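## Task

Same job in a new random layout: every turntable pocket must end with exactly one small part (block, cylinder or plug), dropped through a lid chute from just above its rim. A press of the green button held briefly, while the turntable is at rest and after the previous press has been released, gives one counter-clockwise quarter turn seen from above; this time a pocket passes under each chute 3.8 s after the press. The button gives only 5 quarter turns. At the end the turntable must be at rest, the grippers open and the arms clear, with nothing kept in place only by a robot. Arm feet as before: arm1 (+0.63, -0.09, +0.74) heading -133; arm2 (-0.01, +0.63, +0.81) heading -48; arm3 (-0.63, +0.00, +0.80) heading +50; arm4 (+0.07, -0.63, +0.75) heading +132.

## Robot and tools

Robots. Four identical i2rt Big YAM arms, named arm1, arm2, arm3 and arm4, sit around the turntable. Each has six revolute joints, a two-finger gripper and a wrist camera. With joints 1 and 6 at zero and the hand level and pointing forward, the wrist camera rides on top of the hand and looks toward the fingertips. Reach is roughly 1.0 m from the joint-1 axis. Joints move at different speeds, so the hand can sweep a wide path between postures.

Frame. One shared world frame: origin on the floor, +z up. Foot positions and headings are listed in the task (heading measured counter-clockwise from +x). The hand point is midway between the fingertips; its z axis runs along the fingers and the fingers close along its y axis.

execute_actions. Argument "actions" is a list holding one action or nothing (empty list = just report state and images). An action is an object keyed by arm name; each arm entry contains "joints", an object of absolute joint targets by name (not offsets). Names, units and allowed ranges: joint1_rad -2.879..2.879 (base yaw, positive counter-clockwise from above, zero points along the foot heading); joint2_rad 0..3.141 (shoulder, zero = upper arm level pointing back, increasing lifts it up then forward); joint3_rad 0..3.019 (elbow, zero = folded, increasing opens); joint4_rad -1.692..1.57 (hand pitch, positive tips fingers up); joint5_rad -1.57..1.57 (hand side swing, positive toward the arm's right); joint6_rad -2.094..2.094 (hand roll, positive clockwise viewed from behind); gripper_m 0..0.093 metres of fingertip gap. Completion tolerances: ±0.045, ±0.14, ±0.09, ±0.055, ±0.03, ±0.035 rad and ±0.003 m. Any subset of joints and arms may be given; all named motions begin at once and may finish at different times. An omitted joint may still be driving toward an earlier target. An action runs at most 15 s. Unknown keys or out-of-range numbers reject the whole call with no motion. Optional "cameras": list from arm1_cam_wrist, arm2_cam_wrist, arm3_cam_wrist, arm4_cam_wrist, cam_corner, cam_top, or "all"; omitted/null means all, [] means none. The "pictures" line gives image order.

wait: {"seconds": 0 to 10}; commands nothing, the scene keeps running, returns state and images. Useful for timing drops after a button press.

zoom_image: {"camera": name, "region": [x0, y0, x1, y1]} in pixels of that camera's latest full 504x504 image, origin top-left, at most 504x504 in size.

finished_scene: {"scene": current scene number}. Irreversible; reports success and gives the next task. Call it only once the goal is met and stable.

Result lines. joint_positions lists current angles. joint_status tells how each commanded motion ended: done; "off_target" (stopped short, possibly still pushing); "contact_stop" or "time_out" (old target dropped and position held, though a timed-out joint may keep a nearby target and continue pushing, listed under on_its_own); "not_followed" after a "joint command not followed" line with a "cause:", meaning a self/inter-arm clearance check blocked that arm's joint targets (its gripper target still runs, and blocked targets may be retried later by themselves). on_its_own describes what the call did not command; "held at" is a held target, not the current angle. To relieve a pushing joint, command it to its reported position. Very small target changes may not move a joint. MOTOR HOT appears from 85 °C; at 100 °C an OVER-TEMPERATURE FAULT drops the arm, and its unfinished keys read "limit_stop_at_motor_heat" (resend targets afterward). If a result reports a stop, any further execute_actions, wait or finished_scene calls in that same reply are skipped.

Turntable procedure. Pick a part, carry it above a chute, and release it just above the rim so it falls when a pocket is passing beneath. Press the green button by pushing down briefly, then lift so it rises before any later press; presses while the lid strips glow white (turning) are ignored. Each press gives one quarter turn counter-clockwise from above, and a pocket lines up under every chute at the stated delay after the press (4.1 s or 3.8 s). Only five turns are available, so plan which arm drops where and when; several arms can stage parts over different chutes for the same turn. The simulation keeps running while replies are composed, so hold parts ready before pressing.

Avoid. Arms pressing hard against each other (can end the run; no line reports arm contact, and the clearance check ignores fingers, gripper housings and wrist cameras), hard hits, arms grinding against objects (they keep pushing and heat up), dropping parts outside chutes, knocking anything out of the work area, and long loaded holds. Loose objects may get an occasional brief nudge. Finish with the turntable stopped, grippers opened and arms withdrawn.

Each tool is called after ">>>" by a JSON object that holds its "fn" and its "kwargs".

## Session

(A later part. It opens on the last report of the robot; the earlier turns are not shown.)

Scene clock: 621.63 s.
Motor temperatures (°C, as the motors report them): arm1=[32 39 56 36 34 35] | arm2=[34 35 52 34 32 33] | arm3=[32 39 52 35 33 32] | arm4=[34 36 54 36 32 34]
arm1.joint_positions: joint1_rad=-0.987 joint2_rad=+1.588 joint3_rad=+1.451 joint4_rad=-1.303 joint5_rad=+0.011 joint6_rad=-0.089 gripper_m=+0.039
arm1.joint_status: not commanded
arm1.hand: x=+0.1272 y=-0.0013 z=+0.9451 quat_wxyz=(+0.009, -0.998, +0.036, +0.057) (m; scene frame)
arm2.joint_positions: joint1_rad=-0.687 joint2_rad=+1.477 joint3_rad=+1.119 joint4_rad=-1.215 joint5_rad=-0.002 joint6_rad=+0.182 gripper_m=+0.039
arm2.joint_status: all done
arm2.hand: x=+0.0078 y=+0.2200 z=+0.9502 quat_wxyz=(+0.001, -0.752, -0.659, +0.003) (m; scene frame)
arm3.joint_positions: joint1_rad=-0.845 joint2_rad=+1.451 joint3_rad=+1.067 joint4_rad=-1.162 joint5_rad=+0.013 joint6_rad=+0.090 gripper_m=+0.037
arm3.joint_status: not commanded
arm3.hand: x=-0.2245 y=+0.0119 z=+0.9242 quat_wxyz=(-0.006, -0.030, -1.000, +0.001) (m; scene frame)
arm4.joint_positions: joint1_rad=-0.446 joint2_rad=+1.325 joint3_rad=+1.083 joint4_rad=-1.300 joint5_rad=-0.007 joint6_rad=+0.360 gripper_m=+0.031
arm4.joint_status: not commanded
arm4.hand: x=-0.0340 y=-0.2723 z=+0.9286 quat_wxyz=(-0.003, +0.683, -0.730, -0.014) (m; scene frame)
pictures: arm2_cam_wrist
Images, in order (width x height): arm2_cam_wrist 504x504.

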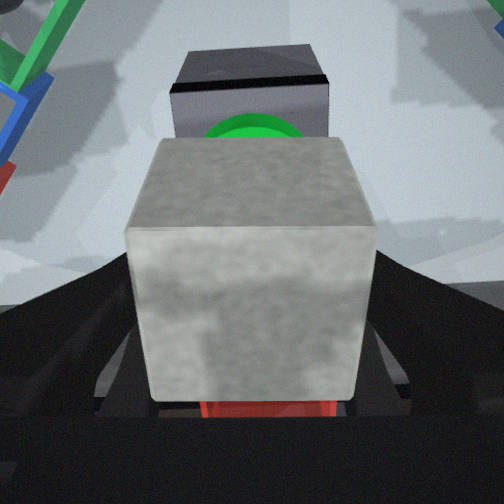

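>>> {"fn": "execute_actions", "kwargs": {"actions": [{"arm2":{"joints":{"joint3_rad":0.955,"joint4_rad":-1.065}}}], "cameras": []}}

>>> {"fn": "execute_actions", "kwargs": {"actions": [{"arm2":{"joints":{"joint3_rad":1.16,"joint4_rad":-1.21}}}], "cameras": ["cam_top"]}}

>>> {"fn": "execute_actions", "kwargs": {"actions": [{"arm2":{"joints":{"joint1_rad":-0.638,"joint2_rad":1.113,"joint3_rad":0.762,"joint4_rad":-1.235}}}], "cameras": ["arm2_cam_wrist"]}}

>>> {"fn": "wait", "kwargs": {"seconds": 0.85}}

>>> {"fn": "execute_actions", "kwargs": {"actions": [{"arm1":{"joints":{"gripper_m":0.065}},"arm2":{"joints":{"gripper_m":0.065}},"arm3":{"joints":{"gripper_m":0.065}},"arm4":{"joints":{"gripper_m":0.065}}}]}}

Scene clock: 629.43 s.
Motor temperatures (°C, as the motors report them): arm1=[32 39 56 36 34 35] | arm2=[34 35 53 34 32 33] | arm3=[32 39 52 35 33 32] | arm4=[34 36 54 36 32 34]
arm1.joint_positions: joint1_rad=-0.987 joint2_rad=+1.588 joint3_rad=+1.451 joint4_rad=-1.303 joint5_rad=+0.011 joint6_rad=-0.089 gripper_m=+0.039
arm1.joint_status: not commanded
arm1.hand: x=+0.1272 y=-0.0013 z=+0.9451 quat_wxyz=(+0.009, -0.998, +0.036, +0.057) (m; scene frame)
arm2.joint_positions: joint1_rad=-0.687 joint2_rad=+1.457 joint3_rad=+0.982 joint4_rad=-1.069 joint5_rad=-0.002 joint6_rad=+0.182 gripper_m=+0.039
arm2.joint_status: all done
arm2.hand: x=+0.0066 y=+0.2384 z=+0.9099 quat_wxyz=(-0.010, -0.752, -0.659, +0.012) (m; scene frame)
arm3.joint_positions: joint1_rad=-0.845 joint2_rad=+1.451 joint3_rad=+1.067 joint4_rad=-1.162 joint5_rad=+0.013 joint6_rad=+0.090 gripper_m=+0.037
arm3.joint_status: not commanded
arm3.hand: x=-0.2245 y=+0.0119 z=+0.9242 quat_wxyz=(-0.006, -0.030, -1.000, +0.001) (m; scene frame)
arm4.joint_positions: joint1_rad=-0.446 joint2_rad=+1.325 joint3_rad=+1.083 joint4_rad=-1.300 joint5_rad=-0.007 joint6_rad=+0.360 gripper_m=+0.031
arm4.joint_status: not commanded
arm4.hand: x=-0.0340 y=-0.2723 z=+0.9286 quat_wxyz=(-0.003, +0.683, -0.730, -0.014) (m; scene frame)
pictures: none
No camera images: the call's "cameras" was empty. Leave "cameras" out to get every camera's image.

Scene clock: 630.43 s.
Motor temperatures (°C, as the motors report them): arm1=[32 39 56 36 34 35] | arm2=[34 35 53 34 32 33] | arm3=[32 39 52 35 33 32] | arm4=[34 36 54 36 32 34]
arm1.joint_positions: joint1_rad=-0.987 joint2_rad=+1.588 joint3_rad=+1.451 joint4_rad=-1.303 joint5_rad=+0.011 joint6_rad=-0.089 gripper_m=+0.039
arm1.joint_status: not commanded
arm1.hand: x=+0.1272 y=-0.0013 z=+0.9451 quat_wxyz=(+0.009, -0.998, +0.036, +0.057) (m; scene frame)
arm2.joint_positions: joint1_rad=-0.687 joint2_rad=+1.473 joint3_rad=+1.130 joint4_rad=-1.199 joint5_rad=-0.002 joint6_rad=+0.182 gripper_m=+0.039
arm2.joint_status: all done
arm2.hand: x=+0.0083 y=+0.2120 z=+0.9562 quat_wxyz=(-0.011, -0.752, -0.659, +0.013) (m; scene frame)
arm3.joint_positions: joint1_rad=-0.845 joint2_rad=+1.451 joint3_rad=+1.067 joint4_rad=-1.162 joint5_rad=+0.013 joint6_rad=+0.090 gripper_m=+0.037
arm3.joint_status: not commanded
arm3.hand: x=-0.2245 y=+0.0119 z=+0.9242 quat_wxyz=(-0.006, -0.030, -1.000, +0.001) (m; scene frame)
arm4.joint_positions: joint1_rad=-0.446 joint2_rad=+1.325 joint3_rad=+1.083 joint4_rad=-1.300 joint5_rad=-0.007 joint6_rad=+0.360 gripper_m=+0.031
arm4.joint_status: not commanded
arm4.hand: x=-0.0340 y=-0.2723 z=+0.9286 quat_wxyz=(-0.003, +0.683, -0.730, -0.014) (m; scene frame)
pictures: cam_top
Images, in order (width x height): cam_top 504x504.

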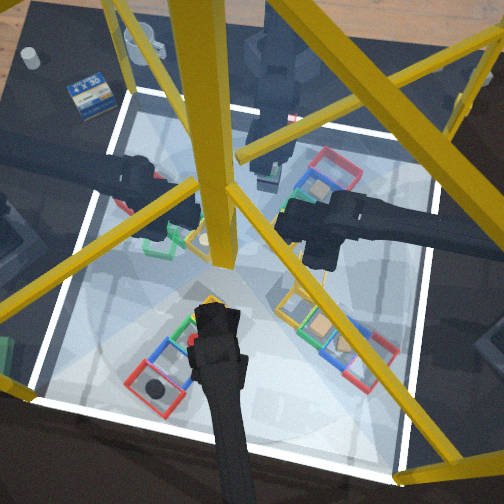

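Scene clock: 631.53 s.
Motor temperatures (°C, as the motors report them): arm1=[32 39 56 36 34 35] | arm2=[34 35 53 34 32 33] | arm3=[32 39 52 35 33 32] | arm4=[34 36 54 36 32 34]
arm1.joint_positions: joint1_rad=-0.987 joint2_rad=+1.588 joint3_rad=+1.451 joint4_rad=-1.303 joint5_rad=+0.011 joint6_rad=-0.089 gripper_m=+0.039
arm1.joint_status: not commanded
arm1.hand: x=+0.1272 y=-0.0013 z=+0.9451 quat_wxyz=(+0.009, -0.998, +0.036, +0.057) (m; scene frame)
arm2.joint_positions: joint1_rad=-0.636 joint2_rad=+1.106 joint3_rad=+0.759 joint4_rad=-1.229 joint5_rad=-0.002 joint6_rad=+0.182 gripper_m=+0.039
arm2.joint_status: all done
arm2.hand: x=+0.0144 y=+0.3611 z=+0.9392 quat_wxyz=(+0.002, -0.735, -0.678, +0.002) (m; scene frame)
arm3.joint_positions: joint1_rad=-0.845 joint2_rad=+1.451 joint3_rad=+1.067 joint4_rad=-1.162 joint5_rad=+0.013 joint6_rad=+0.090 gripper_m=+0.037
arm3.joint_status: not commanded
arm3.hand: x=-0.2245 y=+0.0119 z=+0.9242 quat_wxyz=(-0.006, -0.030, -1.000, +0.001) (m; scene frame)
arm4.joint_positions: joint1_rad=-0.446 joint2_rad=+1.325 joint3_rad=+1.083 joint4_rad=-1.300 joint5_rad=-0.007 joint6_rad=+0.360 gripper_m=+0.031
arm4.joint_status: not commanded
arm4.hand: x=-0.0340 y=-0.2723 z=+0.9286 quat_wxyz=(-0.003, +0.683, -0.730, -0.014) (m; scene frame)
pictures: arm2_cam_wrist
Images, in order (width x height): arm2_cam_wrist 504x504.

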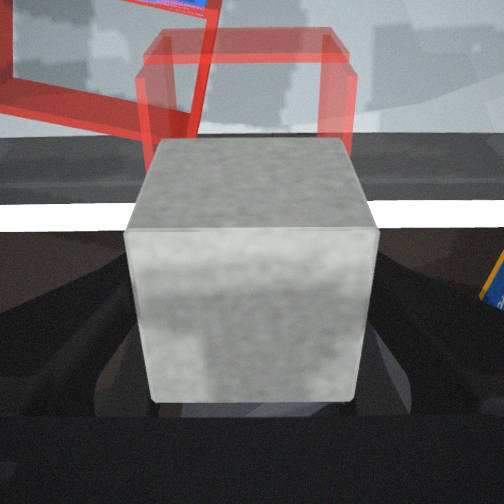

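Scene clock: 632.40 s.
Motor temperatures (°C, as the motors report them): arm1=[32 39 56 36 34 35] | arm2=[34 35 53 34 32 33] | arm3=[32 39 52 35 33 32] | arm4=[34 36 54 36 32 34]
arm1.joint_positions: joint1_rad=-0.987 joint2_rad=+1.588 joint3_rad=+1.451 joint4_rad=-1.303 joint5_rad=+0.011 joint6_rad=-0.089 gripper_m=+0.039
arm1.joint_status: not commanded
arm1.hand: x=+0.1272 y=-0.0013 z=+0.9451 quat_wxyz=(+0.009, -0.998, +0.036, +0.057) (m; scene frame)
arm2.joint_positions: joint1_rad=-0.636 joint2_rad=+1.106 joint3_rad=+0.759 joint4_rad=-1.229 joint5_rad=-0.002 joint6_rad=+0.182 gripper_m=+0.039
arm2.joint_status: all done
arm2.hand: x=+0.0144 y=+0.3611 z=+0.9392 quat_wxyz=(+0.002, -0.735, -0.678, +0.002) (m; scene frame)
arm3.joint_positions: joint1_rad=-0.845 joint2_rad=+1.451 joint3_rad=+1.067 joint4_rad=-1.162 joint5_rad=+0.013 joint6_rad=+0.090 gripper_m=+0.037
arm3.joint_status: not commanded
arm3.hand: x=-0.2245 y=+0.0119 z=+0.9242 quat_wxyz=(-0.006, -0.030, -1.000, +0.001) (m; scene frame)
arm4.joint_positions: joint1_rad=-0.446 joint2_rad=+1.325 joint3_rad=+1.083 joint4_rad=-1.300 joint5_rad=-0.007 joint6_rad=+0.360 gripper_m=+0.031
arm4.joint_status: not commanded
arm4.hand: x=-0.0340 y=-0.2723 z=+0.9286 quat_wxyz=(-0.003, +0.683, -0.730, -0.014) (m; scene frame)
wait: 0.87 s; at rest by 0.27 s
pictures: arm1_cam_wrist, arm2_cam_wrist, arm3_cam_wrist, arm4_cam_wrist, cam_corner, cam_top
Images, in order (width x height): arm1_cam_wrist 504x504, arm2_cam_wrist 504x504, arm3_cam_wrist 504x504, arm4_cam_wrist 504x504, cam_corner 504x504, cam_top 504x504.

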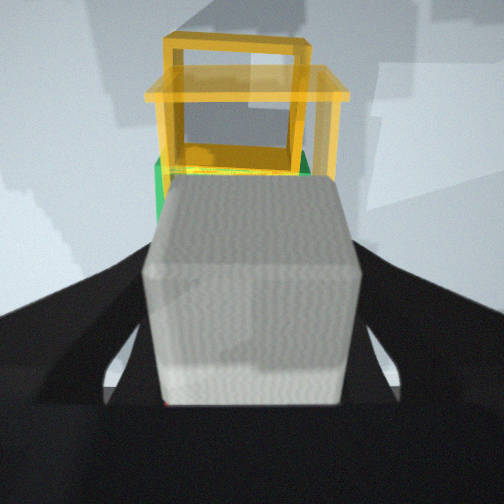

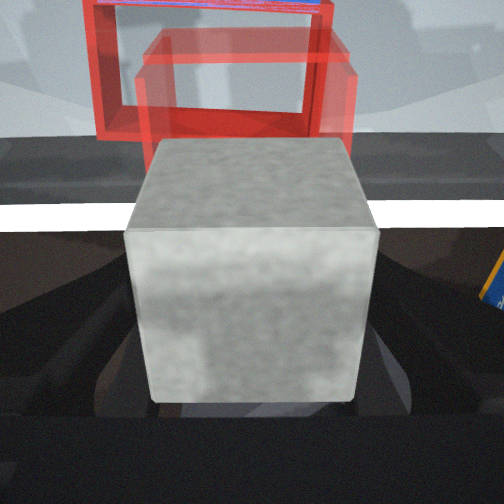

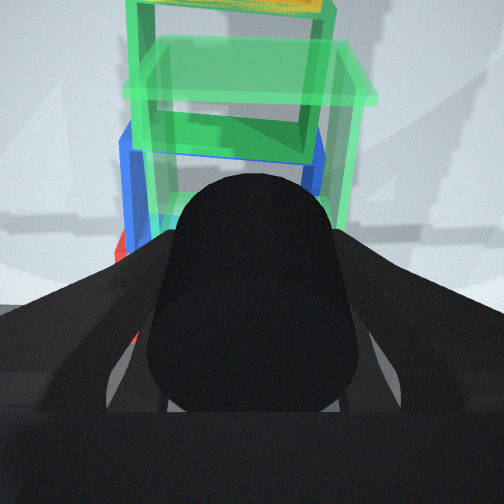

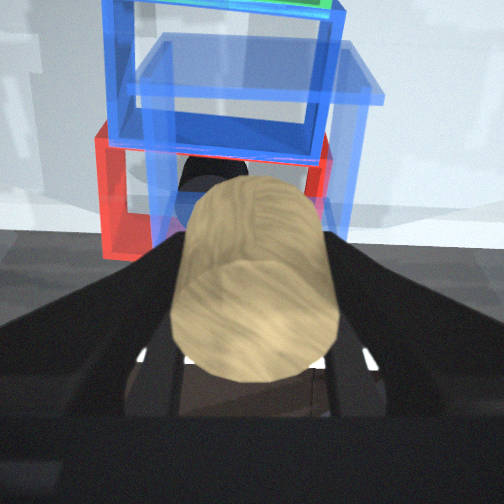

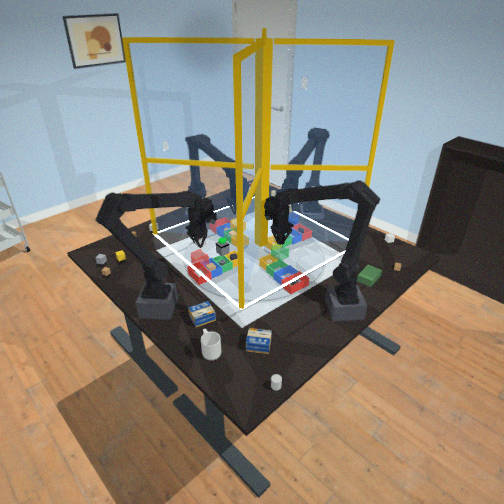

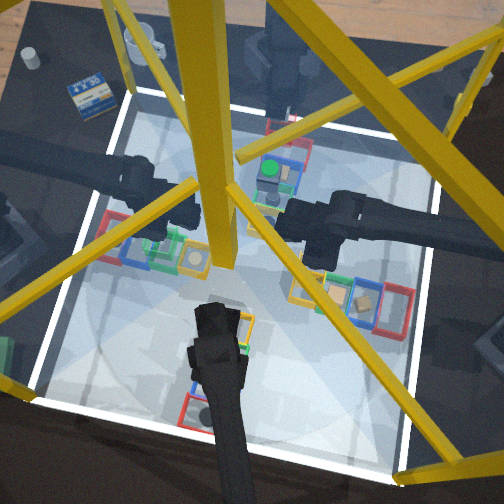

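Scene clock: 633.00 s.
Motor temperatures (°C, as the motors report them): arm1=[32 39 56 36 34 35] | arm2=[34 35 53 34 32 33] | arm3=[32 39 52 35 33 32] | arm4=[34 36 54 36 32 34]
arm1.joint_positions: joint1_rad=-0.987 joint2_rad=+1.588 joint3_rad=+1.453 joint4_rad=-1.303 joint5_rad=+0.011 joint6_rad=-0.088 gripper_m=+0.065
arm1.joint_status: all done
arm1.hand: x=+0.1266 y=-0.0012 z=+0.9459 quat_wxyz=(+0.009, -0.998, +0.036, +0.058) (m; scene frame)
arm2.joint_positions: joint1_rad=-0.636 joint2_rad=+1.106 joint3_rad=+0.759 joint4_rad=-1.229 joint5_rad=-0.002 joint6_rad=+0.182 gripper_m=+0.065
arm2.joint_status: all done
arm2.hand: x=+0.0144 y=+0.3611 z=+0.9392 quat_wxyz=(+0.002, -0.735, -0.678, +0.002) (m; scene frame)
arm3.joint_positions: joint1_rad=-0.845 joint2_rad=+1.451 joint3_rad=+1.070 joint4_rad=-1.162 joint5_rad=+0.013 joint6_rad=+0.091 gripper_m=+0.065
arm3.joint_status: all done
arm3.hand: x=-0.2232 y=+0.0119 z=+0.9254 quat_wxyz=(-0.008, -0.030, -1.000, +0.000) (m; scene frame)
arm4.joint_positions: joint1_rad=-0.446 joint2_rad=+1.325 joint3_rad=+1.083 joint4_rad=-1.300 joint5_rad=-0.007 joint6_rad=+0.361 gripper_m=+0.065
arm4.joint_status: all done
arm4.hand: x=-0.0340 y=-0.2723 z=+0.9286 quat_wxyz=(-0.003, +0.683, -0.730, -0.014) (m; scene frame)
pictures: arm1_cam_wrist, arm2_cam_wrist, arm3_cam_wrist, arm4_cam_wrist, cam_corner, cam_top
Images, in order (width x height): arm1_cam_wrist 504x504, arm2_cam_wrist 504x504, arm3_cam_wrist 504x504, arm4_cam_wrist 504x504, cam_corner 504x504, cam_top 504x504.

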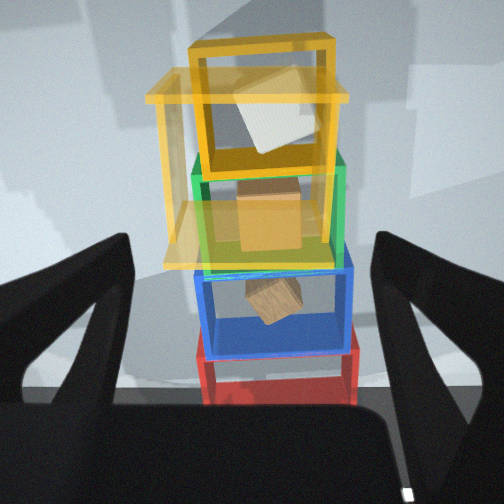

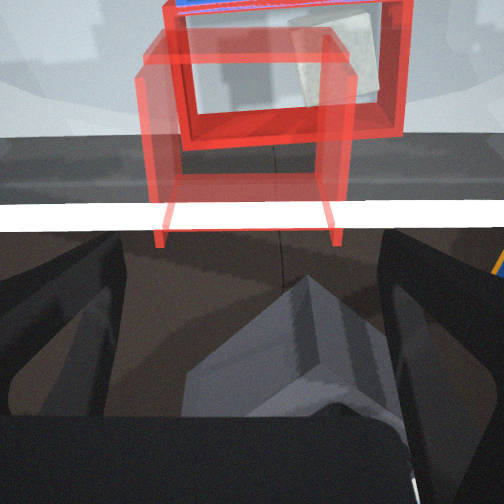

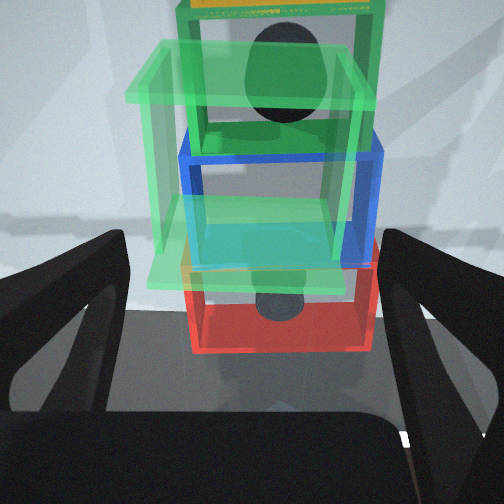

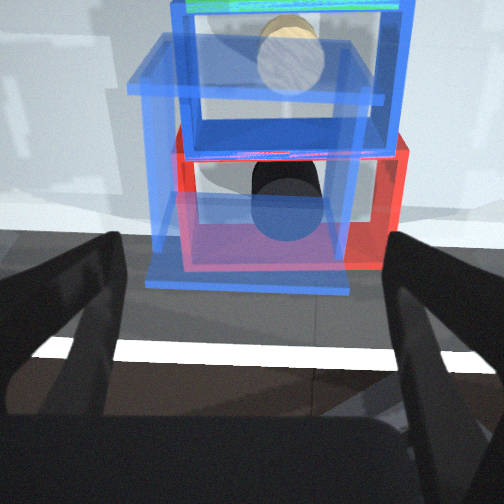

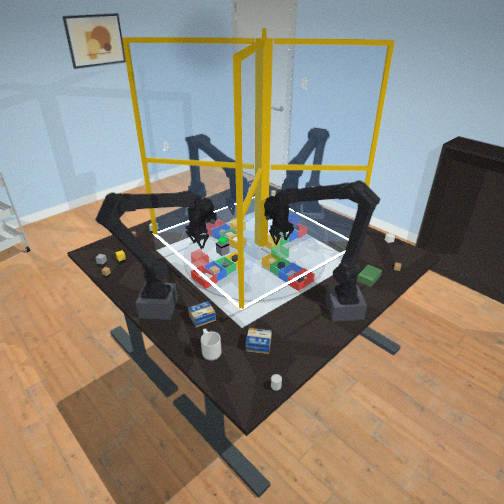

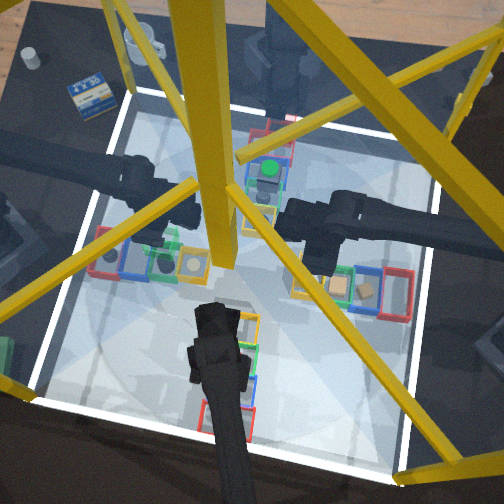

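>>> {"fn": "execute_actions", "kwargs": {"actions": [{"arm1":{"joints":{"joint2_rad":0.98,"joint3_rad":0.95,"joint4_rad":-1.516,"gripper_m":0.093}},"arm4":{"joints":{"joint2_rad":0.98,"joint3_rad":0.95,"joint4_rad":-1.516,"gripper_m":0.093}},"arm2":{"joints":{"joint2_rad":0.98,"joint3_rad":0.99,"joint4_rad":-1.5,"gripper_m":0.093}},"arm3":{"joints":{"joint2_rad":0.98,"joint3_rad":0.95,"joint4_rad":-1.516,"gripper_m":0.093}}}], "cameras": []}}

>>> {"fn": "execute_actions", "kwargs": {"actions": [{"arm1":{"joints":{"joint1_rad":0.637,"joint6_rad":0.0}},"arm4":{"joints":{"joint1_rad":0.946,"joint6_rad":0.0}},"arm2":{"joints":{"joint1_rad":0.8,"joint6_rad":0.0}}}], "cameras": ["arm2_cam_wrist","cam_top","cam_corner"]}}

Scene clock: 646.03 s.
Motor temperatures (°C, as the motors report them): arm1=[32 39 56 36 34 35] | arm2=[34 35 52 34 32 33] | arm3=[32 39 52 35 33 32] | arm4=[34 36 54 36 32 34]
arm1.joint_positions: joint1_rad=-0.987 joint2_rad=+0.974 joint3_rad=+0.963 joint4_rad=-1.505 joint5_rad=+0.011 joint6_rad=-0.088 gripper_m=+0.093
arm1.joint_status: all done
arm1.hand: x=+0.3699 y=-0.0402 z=+0.9687 quat_wxyz=(+0.004, -0.999, +0.036, +0.019) (m; scene frame)
arm2.joint_positions: joint1_rad=-0.636 joint2_rad=+0.973 joint3_rad=+0.971 joint4_rad=-1.489 joint5_rad=-0.002 joint6_rad=+0.182 gripper_m=+0.093
arm2.joint_status: all done
arm2.hand: x=+0.0148 y=+0.3661 z=+1.0513 quat_wxyz=(-0.032, -0.735, -0.677, +0.028) (m; scene frame)
arm3.joint_positions: joint1_rad=-0.845 joint2_rad=+0.969 joint3_rad=+0.945 joint4_rad=-1.503 joint5_rad=+0.013 joint6_rad=+0.091 gripper_m=+0.093
arm3.joint_status: all done
arm3.hand: x=-0.3711 y=+0.0062 z=+1.0270 quat_wxyz=(-0.016, -0.030, -0.999, +0.000) (m; scene frame)
arm4.joint_positions: joint1_rad=-0.446 joint2_rad=+0.968 joint3_rad=+0.953 joint4_rad=-1.509 joint5_rad=-0.007 joint6_rad=+0.361 gripper_m=+0.093
arm4.joint_status: all done
arm4.hand: x=+0.0000 y=-0.3844 z=+0.9809 quat_wxyz=(-0.007, +0.683, -0.730, -0.022) (m; scene frame)
pictures: none
No camera images: the call's "cameras" was empty. Leave "cameras" out to get every camera's image.

Scene clock: 647.83 s.
Motor temperatures (°C, as the motors report them): arm1=[32 38 55 36 34 35] | arm2=[34 35 53 34 32 33] | arm3=[32 39 51 35 33 32] | arm4=[34 36 54 36 32 34]
arm1.joint_positions: joint1_rad=+0.634 joint2_rad=+0.974 joint3_rad=+0.963 joint4_rad=-1.505 joint5_rad=+0.010 joint6_rad=-0.008 gripper_m=+0.093
arm1.joint_status: all done
arm1.hand: x=+0.5962 y=-0.3428 z=+0.9749 quat_wxyz=(-0.023, -0.742, -0.670, +0.022) (m; scene frame)
arm2.joint_positions: joint1_rad=+0.798 joint2_rad=+0.976 joint3_rad=+0.971 joint4_rad=-1.489 joint5_rad=-0.002 joint6_rad=+0.009 gripper_m=+0.093
arm2.joint_status: all done
arm2.hand: x=+0.2548 y=+0.6214 z=+1.0475 quat_wxyz=(-0.035, -0.023, -0.999, +0.002) (m; scene frame)
arm3.joint_positions: joint1_rad=-0.845 joint2_rad=+0.969 joint3_rad=+0.945 joint4_rad=-1.503 joint5_rad=+0.013 joint6_rad=+0.091 gripper_m=+0.093
arm3.joint_status: not commanded
arm3.hand: x=-0.3711 y=+0.0062 z=+1.0270 quat_wxyz=(-0.016, -0.030, -0.999, +0.000) (m; scene frame)
arm4.joint_positions: joint1_rad=+0.938 joint2_rad=+0.973 joint3_rad=+0.953 joint4_rad=-1.509 joint5_rad=-0.007 joint6_rad=+0.014 gripper_m=+0.093
arm4.joint_status: all done
arm4.hand: x=-0.1804 y=-0.6577 z=+0.9804 quat_wxyz=(+0.006, +0.999, +0.046, -0.021) (m; scene frame)
pictures: arm2_cam_wrist, cam_corner, cam_top
Images, in order (width x height): arm2_cam_wrist 504x504, cam_corner 504x504, cam_top 504x504.

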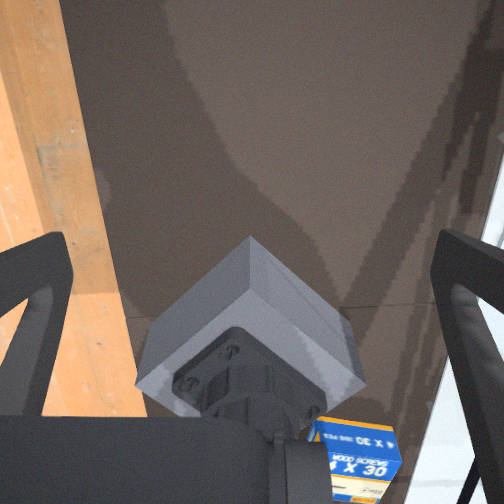

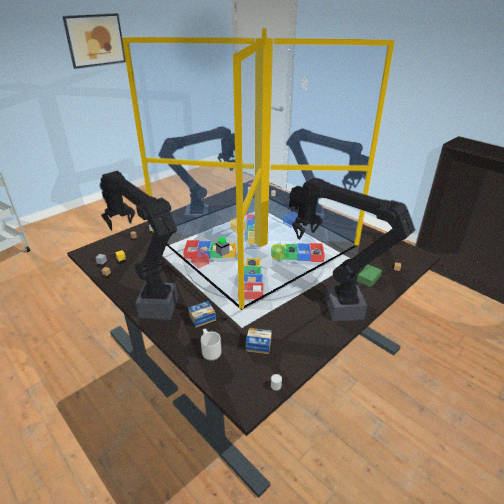

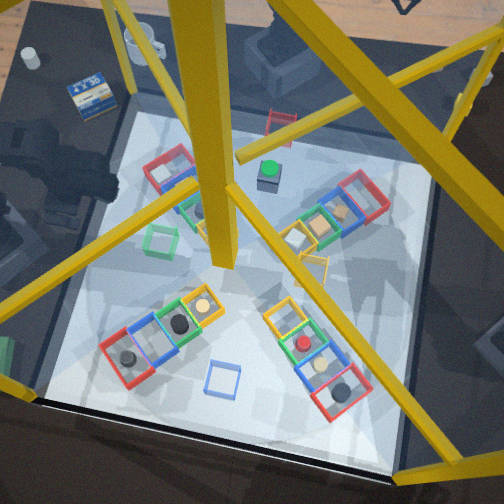

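>>> {"fn": "zoom_image", "kwargs": {"camera": "cam_corner", "region": [60, 160, 220, 320]}}

Region (60, 160, 220, 320) of cam_corner's 504x504 image, scaled by 3.150, with more detail than that image has.

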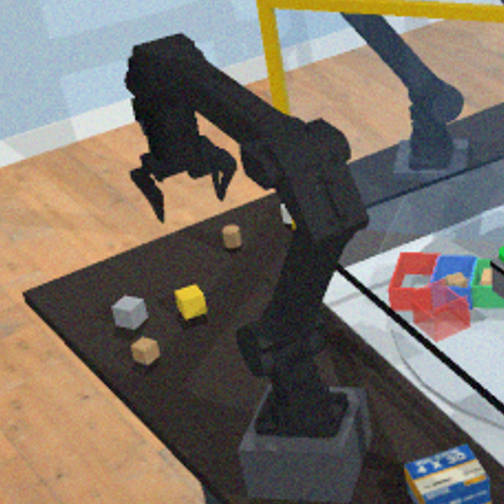

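>>> {"fn": "execute_actions", "kwargs": {"actions": [{"arm1":{"joints":{"joint2_rad":1.683,"joint3_rad":1.195,"joint4_rad":-1.046}},"arm4":{"joints":{"joint2_rad":1.85,"joint3_rad":1.435,"joint4_rad":-1.105}},"arm2":{"joints":{"joint2_rad":1.80,"joint3_rad":1.59,"joint4_rad":-1.05}}}], "cameras": ["arm1_cam_wrist","arm4_cam_wrist","arm2_cam_wrist","cam_corner"]}}

Scene clock: 668.17 s.
Motor temperatures (°C, as the motors report them): arm1=[32 37 52 35 34 35] | arm2=[34 35 54 34 32 33] | arm3=[32 38 50 35 33 32] | arm4=[34 36 52 36 32 34]
arm1.joint_positions: joint1_rad=+0.634 joint2_rad=+1.687 joint3_rad=+1.179 joint4_rad=-1.061 joint5_rad=+0.010 joint6_rad=-0.008 gripper_m=+0.093
arm1.joint_status: all done
arm1.hand: x=+0.5758 y=-0.5499 z=+0.8117 quat_wxyz=(-0.005, -0.742, -0.670, +0.002) (m; scene frame)
arm2.joint_positions: joint1_rad=+0.798 joint2_rad=+1.801 joint3_rad=+1.547 joint4_rad=-1.059 joint5_rad=-0.002 joint6_rad=+0.009 gripper_m=+0.093
arm2.joint_status: all done
arm2.hand: x=+0.5940 y=+0.6087 z=+0.9596 quat_wxyz=(-0.125, -0.022, -0.992, +0.003) (m; scene frame)
arm3.joint_positions: joint1_rad=-0.845 joint2_rad=+0.969 joint3_rad=+0.945 joint4_rad=-1.503 joint5_rad=+0.013 joint6_rad=+0.091 gripper_m=+0.093
arm3.joint_status: not commanded
arm3.hand: x=-0.3711 y=+0.0062 z=+1.0270 quat_wxyz=(-0.016, -0.030, -0.999, +0.000) (m; scene frame)
arm4.joint_positions: joint1_rad=+0.938 joint2_rad=+1.878 joint3_rad=+1.397 joint4_rad=-1.109 joint5_rad=-0.007 joint6_rad=+0.014 gripper_m=+0.093
arm4.joint_status: all done
arm4.hand: x=-0.4568 y=-0.6876 z=+0.8006 quat_wxyz=(+0.004, +0.999, +0.046, +0.010) (m; scene frame)
pictures: arm1_cam_wrist, arm2_cam_wrist, arm4_cam_wrist, cam_corner
Images, in order (width x height): arm1_cam_wrist 504x504, arm2_cam_wrist 504x504, arm4_cam_wrist 504x504, cam_corner 504x504.

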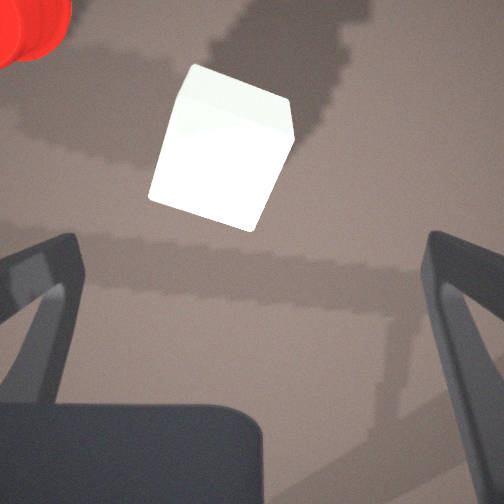

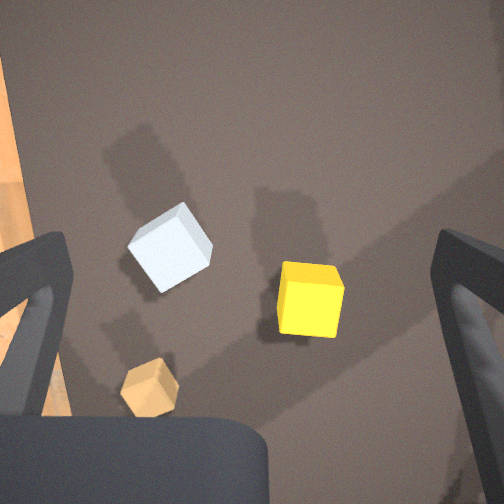

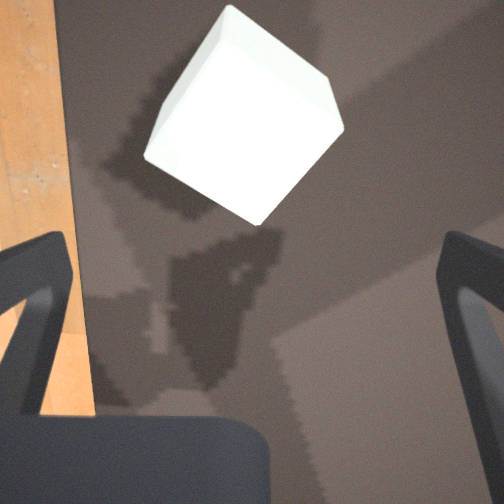

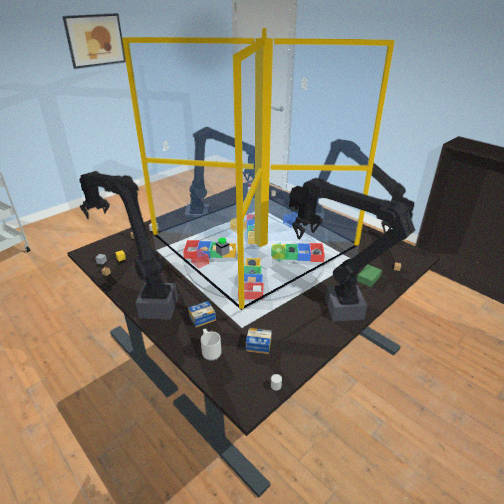

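>>> {"fn": "execute_actions", "kwargs": {"actions": [{"arm1":{"joints":{"joint1_rad":0.66,"joint6_rad":0.35,"joint2_rad":1.808,"joint3_rad":1.085,"joint4_rad":-0.84}},"arm4":{"joints":{"joint6_rad":0.6,"joint2_rad":1.985,"joint3_rad":1.355,"joint4_rad":-0.938}},"arm2":{"joints":{"joint1_rad":0.714,"joint2_rad":1.797,"joint3_rad":1.17,"joint4_rad":-0.944}}}], "cameras": ["arm1_cam_wrist","arm4_cam_wrist","arm2_cam_wrist"]}}

Scene clock: 693.70 s.
Motor temperatures (°C, as the motors report them): arm1=[32 38 51 35 34 35] | arm2=[34 37 56 34 32 33] | arm3=[32 38 49 35 33 32] | arm4=[34 38 53 36 32 34]
arm1.joint_positions: joint1_rad=+0.657 joint2_rad=+1.806 joint3_rad=+1.088 joint4_rad=-0.856 joint5_rad=+0.010 joint6_rad=+0.341 gripper_m=+0.093
arm1.joint_status: all done
arm1.hand: x=+0.5879 y=-0.5473 z=+0.7302 quat_wxyz=(-0.003, -0.841, -0.541, +0.000) (m; scene frame)
arm2.joint_positions: joint1_rad=+0.709 joint2_rad=+1.798 joint3_rad=+1.160 joint4_rad=-0.952 joint5_rad=-0.002 joint6_rad=+0.009 gripper_m=+0.093
arm2.joint_status: all done
arm2.hand: x=+0.4581 y=+0.5707 z=+0.8217 quat_wxyz=(+0.013, -0.067, -0.998, +0.001) (m; scene frame)
arm3.joint_positions: joint1_rad=-0.845 joint2_rad=+0.969 joint3_rad=+0.945 joint4_rad=-1.503 joint5_rad=+0.013 joint6_rad=+0.091 gripper_m=+0.093
arm3.joint_status: not commanded
arm3.hand: x=-0.3711 y=+0.0062 z=+1.0270 quat_wxyz=(-0.016, -0.030, -0.999, +0.000) (m; scene frame)
arm4.joint_positions: joint1_rad=+0.938 joint2_rad=+1.983 joint3_rad=+1.360 joint4_rad=-0.947 joint5_rad=-0.009 joint6_rad=+0.585 gripper_m=+0.093
arm4.joint_status: all done
arm4.hand: x=-0.4679 y=-0.6896 z=+0.7337 quat_wxyz=(+0.005, +0.972, -0.236, +0.001) (m; scene frame)
pictures: arm1_cam_wrist, arm2_cam_wrist, arm4_cam_wrist
Images, in order (width x height): arm1_cam_wrist 504x504, arm2_cam_wrist 504x504, arm4_cam_wrist 504x504.

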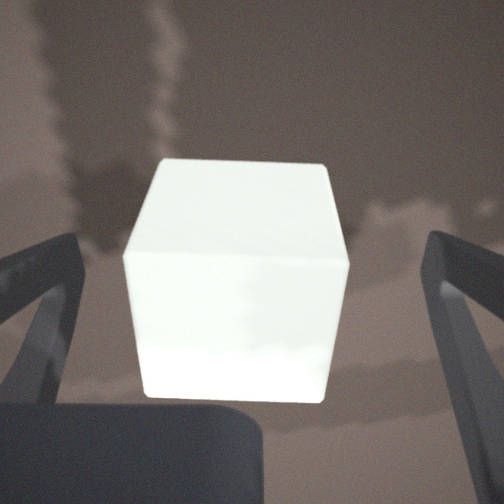

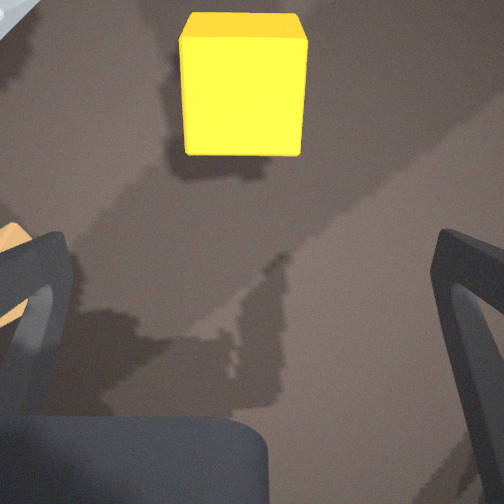

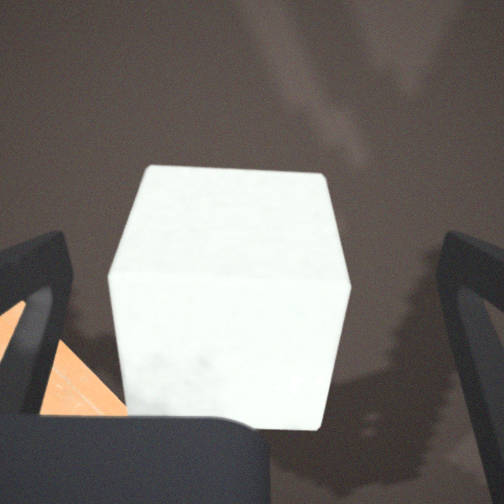

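>>> {"fn": "execute_actions", "kwargs": {"actions": [{"arm1":{"joints":{"gripper_m":0.025,"joint4_rad":-0.856}},"arm4":{"joints":{"gripper_m":0.027,"joint4_rad":-0.947}},"arm2":{"joints":{"joint2_rad":1.997,"joint3_rad":1.16,"joint4_rad":-0.74}}}], "cameras": ["arm1_cam_wrist","arm4_cam_wrist","arm2_cam_wrist"]}}

Scene clock: 705.33 s.
Motor temperatures (°C, as the motors report them): arm1=[32 39 50 35 34 35] | arm2=[34 38 54 34 32 33] | arm3=[32 38 49 35 33 32] | arm4=[34 38 51 36 32 34]
arm1.joint_positions: joint1_rad=+0.657 joint2_rad=+1.806 joint3_rad=+1.088 joint4_rad=-0.856 joint5_rad=+0.010 joint6_rad=+0.342 gripper_m=+0.039
arm1.joint_status: gripper_m off_target (ended at +0.039, target +0.025); the others done
arm1.hand: x=+0.5879 y=-0.5473 z=+0.7302 quat_wxyz=(-0.003, -0.841, -0.540, +0.000) (m; scene frame)
arm2.joint_positions: joint1_rad=+0.708 joint2_rad=+2.001 joint3_rad=+1.156 joint4_rad=-0.752 joint5_rad=-0.004 joint6_rad=+0.009 gripper_m=+0.093
arm2.joint_status: all done
arm2.hand: x=+0.4706 y=+0.5683 z=+0.7260 quat_wxyz=(+0.016, -0.068, -0.998, +0.000) (m; scene frame)
arm3.joint_positions: joint1_rad=-0.845 joint2_rad=+0.969 joint3_rad=+0.945 joint4_rad=-1.503 joint5_rad=+0.013 joint6_rad=+0.091 gripper_m=+0.093
arm3.joint_status: not commanded
arm3.hand: x=-0.3711 y=+0.0062 z=+1.0270 quat_wxyz=(-0.016, -0.030, -0.999, +0.000) (m; scene frame)
arm4.joint_positions: joint1_rad=+0.938 joint2_rad=+1.983 joint3_rad=+1.360 joint4_rad=-0.947 joint5_rad=-0.009 joint6_rad=+0.586 gripper_m=+0.039
arm4.joint_status: gripper_m off_target (ended at +0.039, target +0.027); the others done
arm4.hand: x=-0.4679 y=-0.6896 z=+0.7337 quat_wxyz=(+0.005, +0.972, -0.237, +0.001) (m; scene frame)
pictures: arm1_cam_wrist, arm2_cam_wrist, arm4_cam_wrist
Images, in order (width x height): arm1_cam_wrist 504x504, arm2_cam_wrist 504x504, arm4_cam_wrist 504x504.

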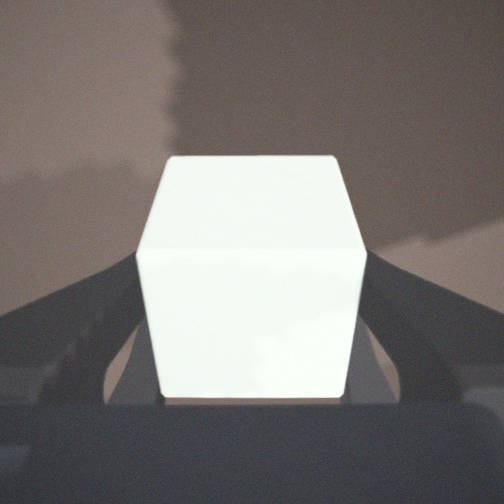

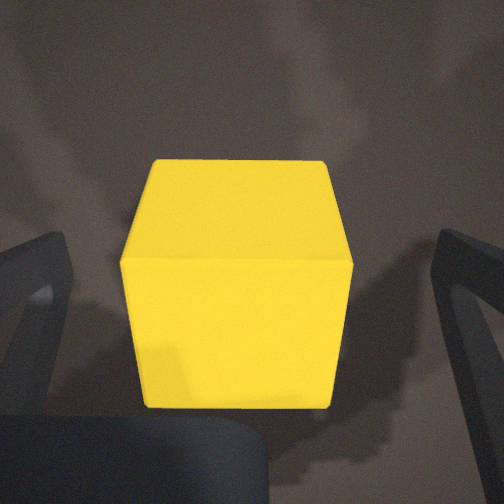

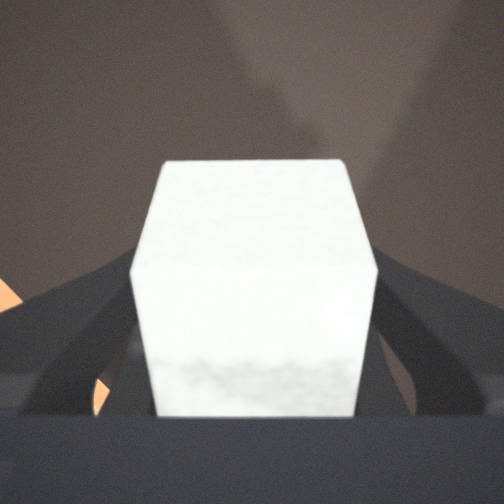

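Close arm2's gripper while arms 1 and 4 retract.

>>> {"fn": "execute_actions", "kwargs": {"actions": [{"arm2":{"joints":{"gripper_m":0.027,"joint4_rad":-0.752}},"arm1":{"joints":{"joint2_rad":0.98,"joint3_rad":0.95,"joint4_rad":-1.49}},"arm4":{"joints":{"joint2_rad":0.98,"joint3_rad":0.95,"joint4_rad":-1.516}}}], "cameras": ["arm2_cam_wrist"]}}

Scene clock: 713.43 s.
Motor temperatures (°C, as the motors report them): arm1=[32 39 49 35 34 35] | arm2=[34 38 52 34 32 33] | arm3=[32 37 49 35 33 32] | arm4=[34 38 50 36 32 34]
arm1.joint_positions: joint1_rad=+0.657 joint2_rad=+0.975 joint3_rad=+0.950 joint4_rad=-1.475 joint5_rad=+0.010 joint6_rad=+0.342 gripper_m=+0.039
arm1.joint_status: all done
arm1.hand: x=+0.6017 y=-0.3475 z=+0.9703 quat_wxyz=(-0.033, -0.841, -0.540, +0.023) (m; scene frame)
arm2.joint_positions: joint1_rad=+0.708 joint2_rad=+2.001 joint3_rad=+1.156 joint4_rad=-0.752 joint5_rad=-0.004 joint6_rad=+0.009 gripper_m=+0.039
arm2.joint_status: gripper_m off_target (ended at +0.039, target +0.027); the others done
arm2.hand: x=+0.4706 y=+0.5682 z=+0.7260 quat_wxyz=(+0.016, -0.068, -0.998, +0.000) (m; scene frame)
arm3.joint_positions: joint1_rad=-0.845 joint2_rad=+0.969 joint3_rad=+0.945 joint4_rad=-1.503 joint5_rad=+0.013 joint6_rad=+0.091 gripper_m=+0.093
arm3.joint_status: not commanded
arm3.hand: x=-0.3711 y=+0.0062 z=+1.0270 quat_wxyz=(-0.016, -0.030, -0.999, +0.000) (m; scene frame)
arm4.joint_positions: joint1_rad=+0.938 joint2_rad=+0.985 joint3_rad=+0.953 joint4_rad=-1.508 joint5_rad=-0.009 joint6_rad=+0.586 gripper_m=+0.039
arm4.joint_status: all done
arm4.hand: x=-0.1818 y=-0.6583 z=+0.9777 quat_wxyz=(+0.010, +0.971, -0.237, -0.013) (m; scene frame)
pictures: arm2_cam_wrist
Images, in order (width x height): arm2_cam_wrist 504x504.

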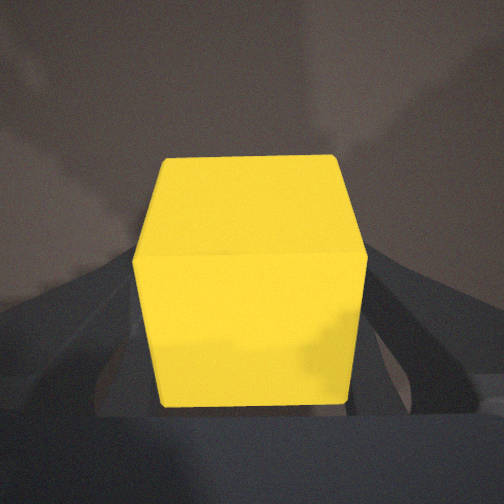

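>>> {"fn": "execute_actions", "kwargs": {"actions": [{"arm2":{"joints":{"joint2_rad":0.98,"joint3_rad":0.95,"joint4_rad":-1.516}},"arm1":{"joints":{"joint1_rad":-0.985,"joint6_rad":-0.08}},"arm4":{"joints":{"joint1_rad":-0.452,"joint6_rad":0.4}}}], "cameras": []}}

>>> {"fn": "execute_actions", "kwargs": {"actions": [{"arm2":{"joints":{"joint1_rad":-0.689,"joint6_rad":0.18}},"arm1":{"joints":{"joint2_rad":1.584,"joint3_rad":1.505,"joint4_rad":-1.29}},"arm4":{"joints":{"joint2_rad":1.31,"joint3_rad":1.125,"joint4_rad":-1.29}}}], "cameras": ["arm1_cam_wrist","arm4_cam_wrist"]}}

>>> {"fn": "execute_actions", "kwargs": {"actions": [{"arm2":{"joints":{"joint2_rad":1.481,"joint3_rad":1.16,"joint4_rad":-1.21}}}], "cameras": ["arm2_cam_wrist"]}}

Scene clock: 724.57 s.
Motor temperatures (°C, as the motors report them): arm1=[32 38 50 35 34 35] | arm2=[34 38 51 34 32 33] | arm3=[32 37 49 35 33 32] | arm4=[34 37 50 36 32 34]
arm1.joint_positions: joint1_rad=-0.982 joint2_rad=+0.975 joint3_rad=+0.950 joint4_rad=-1.475 joint5_rad=+0.011 joint6_rad=-0.071 gripper_m=+0.039
arm1.joint_status: all done
arm1.hand: x=+0.3657 y=-0.0407 z=+0.9639 quat_wxyz=(+0.004, -0.999, +0.042, +0.028) (m; scene frame)
arm2.joint_positions: joint1_rad=+0.708 joint2_rad=+0.976 joint3_rad=+0.940 joint4_rad=-1.506 joint5_rad=-0.004 joint6_rad=+0.009 gripper_m=+0.039
arm2.joint_status: all done
arm2.hand: x=+0.2409 y=+0.5992 z=+1.0354 quat_wxyz=(-0.011, -0.068, -0.998, +0.002) (m; scene frame)
arm3.joint_positions: joint1_rad=-0.845 joint2_rad=+0.969 joint3_rad=+0.945 joint4_rad=-1.503 joint5_rad=+0.013 joint6_rad=+0.091 gripper_m=+0.093
arm3.joint_status: not commanded
arm3.hand: x=-0.3711 y=+0.0062 z=+1.0270 quat_wxyz=(-0.016, -0.030, -0.999, +0.000) (m; scene frame)
arm4.joint_positions: joint1_rad=-0.444 joint2_rad=+0.985 joint3_rad=+0.953 joint4_rad=-1.508 joint5_rad=-0.008 joint6_rad=+0.415 gripper_m=+0.039
arm4.joint_status: all done
arm4.hand: x=-0.0011 y=-0.3827 z=+0.9772 quat_wxyz=(-0.002, +0.663, -0.748, -0.015) (m; scene frame)
pictures: none
No camera images: the call's "cameras" was empty. Leave "cameras" out to get every camera's image.

Scene clock: 726.27 s.
Motor temperatures (°C, as the motors report them): arm1=[32 38 51 35 34 35] | arm2=[34 38 52 34 32 33] | arm3=[32 37 49 35 33 32] | arm4=[34 37 51 36 32 34]
arm1.joint_positions: joint1_rad=-0.982 joint2_rad=+1.579 joint3_rad=+1.454 joint4_rad=-1.300 joint5_rad=+0.011 joint6_rad=-0.072 gripper_m=+0.039
arm1.joint_status: all done
arm1.hand: x=+0.1261 y=-0.0032 z=+0.9502 quat_wxyz=(+0.009, -0.997, +0.042, +0.064) (m; scene frame)
arm2.joint_positions: joint1_rad=-0.687 joint2_rad=+0.976 joint3_rad=+0.940 joint4_rad=-1.506 joint5_rad=-0.002 joint6_rad=+0.171 gripper_m=+0.039
arm2.joint_status: all done
arm2.hand: x=+0.0006 y=+0.3767 z=+1.0382 quat_wxyz=(-0.011, -0.749, -0.663, +0.013) (m; scene frame)
arm3.joint_positions: joint1_rad=-0.845 joint2_rad=+0.969 joint3_rad=+0.945 joint4_rad=-1.503 joint5_rad=+0.013 joint6_rad=+0.091 gripper_m=+0.093
arm3.joint_status: not commanded
arm3.hand: x=-0.3711 y=+0.0062 z=+1.0270 quat_wxyz=(-0.016, -0.030, -0.999, +0.000) (m; scene frame)
arm4.joint_positions: joint1_rad=-0.444 joint2_rad=+1.328 joint3_rad=+1.079 joint4_rad=-1.299 joint5_rad=-0.008 joint6_rad=+0.415 gripper_m=+0.039
arm4.joint_status: all done
arm4.hand: x=-0.0343 y=-0.2737 z=+0.9258 quat_wxyz=(-0.001, +0.664, -0.748, -0.011) (m; scene frame)
pictures: arm1_cam_wrist, arm4_cam_wrist
Images, in order (width x height): arm1_cam_wrist 504x504, arm4_cam_wrist 504x504.

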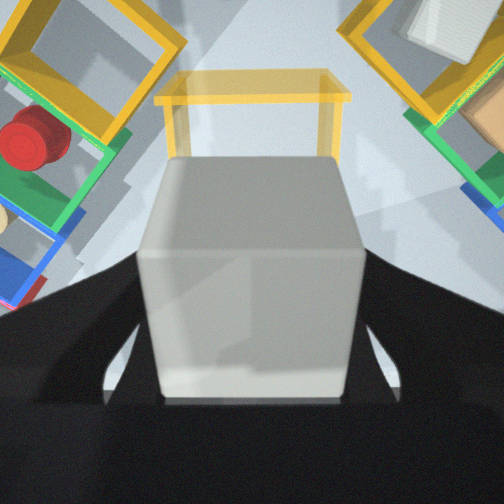

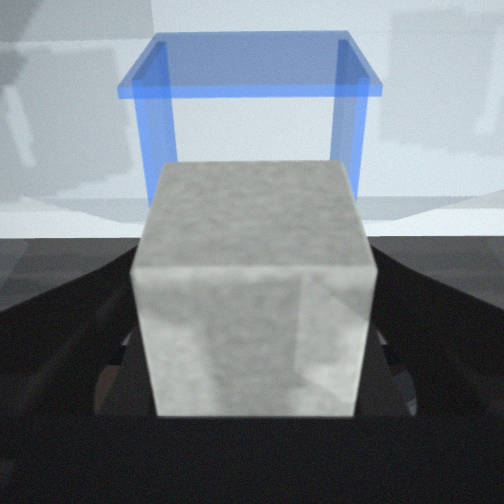

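Scene clock: 727.67 s.
Motor temperatures (°C, as the motors report them): arm1=[32 38 51 35 34 35] | arm2=[34 38 52 34 32 33] | arm3=[32 37 49 35 33 32] | arm4=[34 37 51 36 32 34]
arm1.joint_positions: joint1_rad=-0.982 joint2_rad=+1.579 joint3_rad=+1.454 joint4_rad=-1.300 joint5_rad=+0.011 joint6_rad=-0.072 gripper_m=+0.039
arm1.joint_status: not commanded
arm1.hand: x=+0.1261 y=-0.0032 z=+0.9502 quat_wxyz=(+0.009, -0.997, +0.042, +0.064) (m; scene frame)
arm2.joint_positions: joint1_rad=-0.687 joint2_rad=+1.487 joint3_rad=+1.142 joint4_rad=-1.221 joint5_rad=-0.002 joint6_rad=+0.171 gripper_m=+0.039
arm2.joint_status: all done
arm2.hand: x=+0.0081 y=+0.2129 z=+0.9547 quat_wxyz=(-0.002, -0.749, -0.663, +0.005) (m; scene frame)
arm3.joint_positions: joint1_rad=-0.845 joint2_rad=+0.969 joint3_rad=+0.945 joint4_rad=-1.503 joint5_rad=+0.013 joint6_rad=+0.091 gripper_m=+0.093
arm3.joint_status: not commanded
arm3.hand: x=-0.3711 y=+0.0062 z=+1.0270 quat_wxyz=(-0.016, -0.030, -0.999, +0.000) (m; scene frame)
arm4.joint_positions: joint1_rad=-0.444 joint2_rad=+1.328 joint3_rad=+1.079 joint4_rad=-1.299 joint5_rad=-0.008 joint6_rad=+0.415 gripper_m=+0.039
arm4.joint_status: not commanded
arm4.hand: x=-0.0343 y=-0.2737 z=+0.9258 quat_wxyz=(-0.001, +0.664, -0.748, -0.011) (m; scene frame)
pictures: arm2_cam_wrist
Images, in order (width x height): arm2_cam_wrist 504x504.

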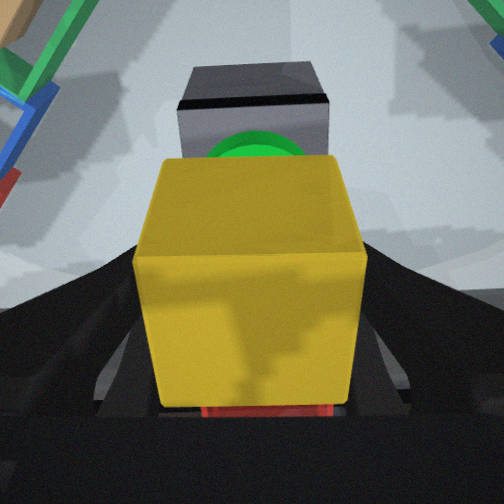

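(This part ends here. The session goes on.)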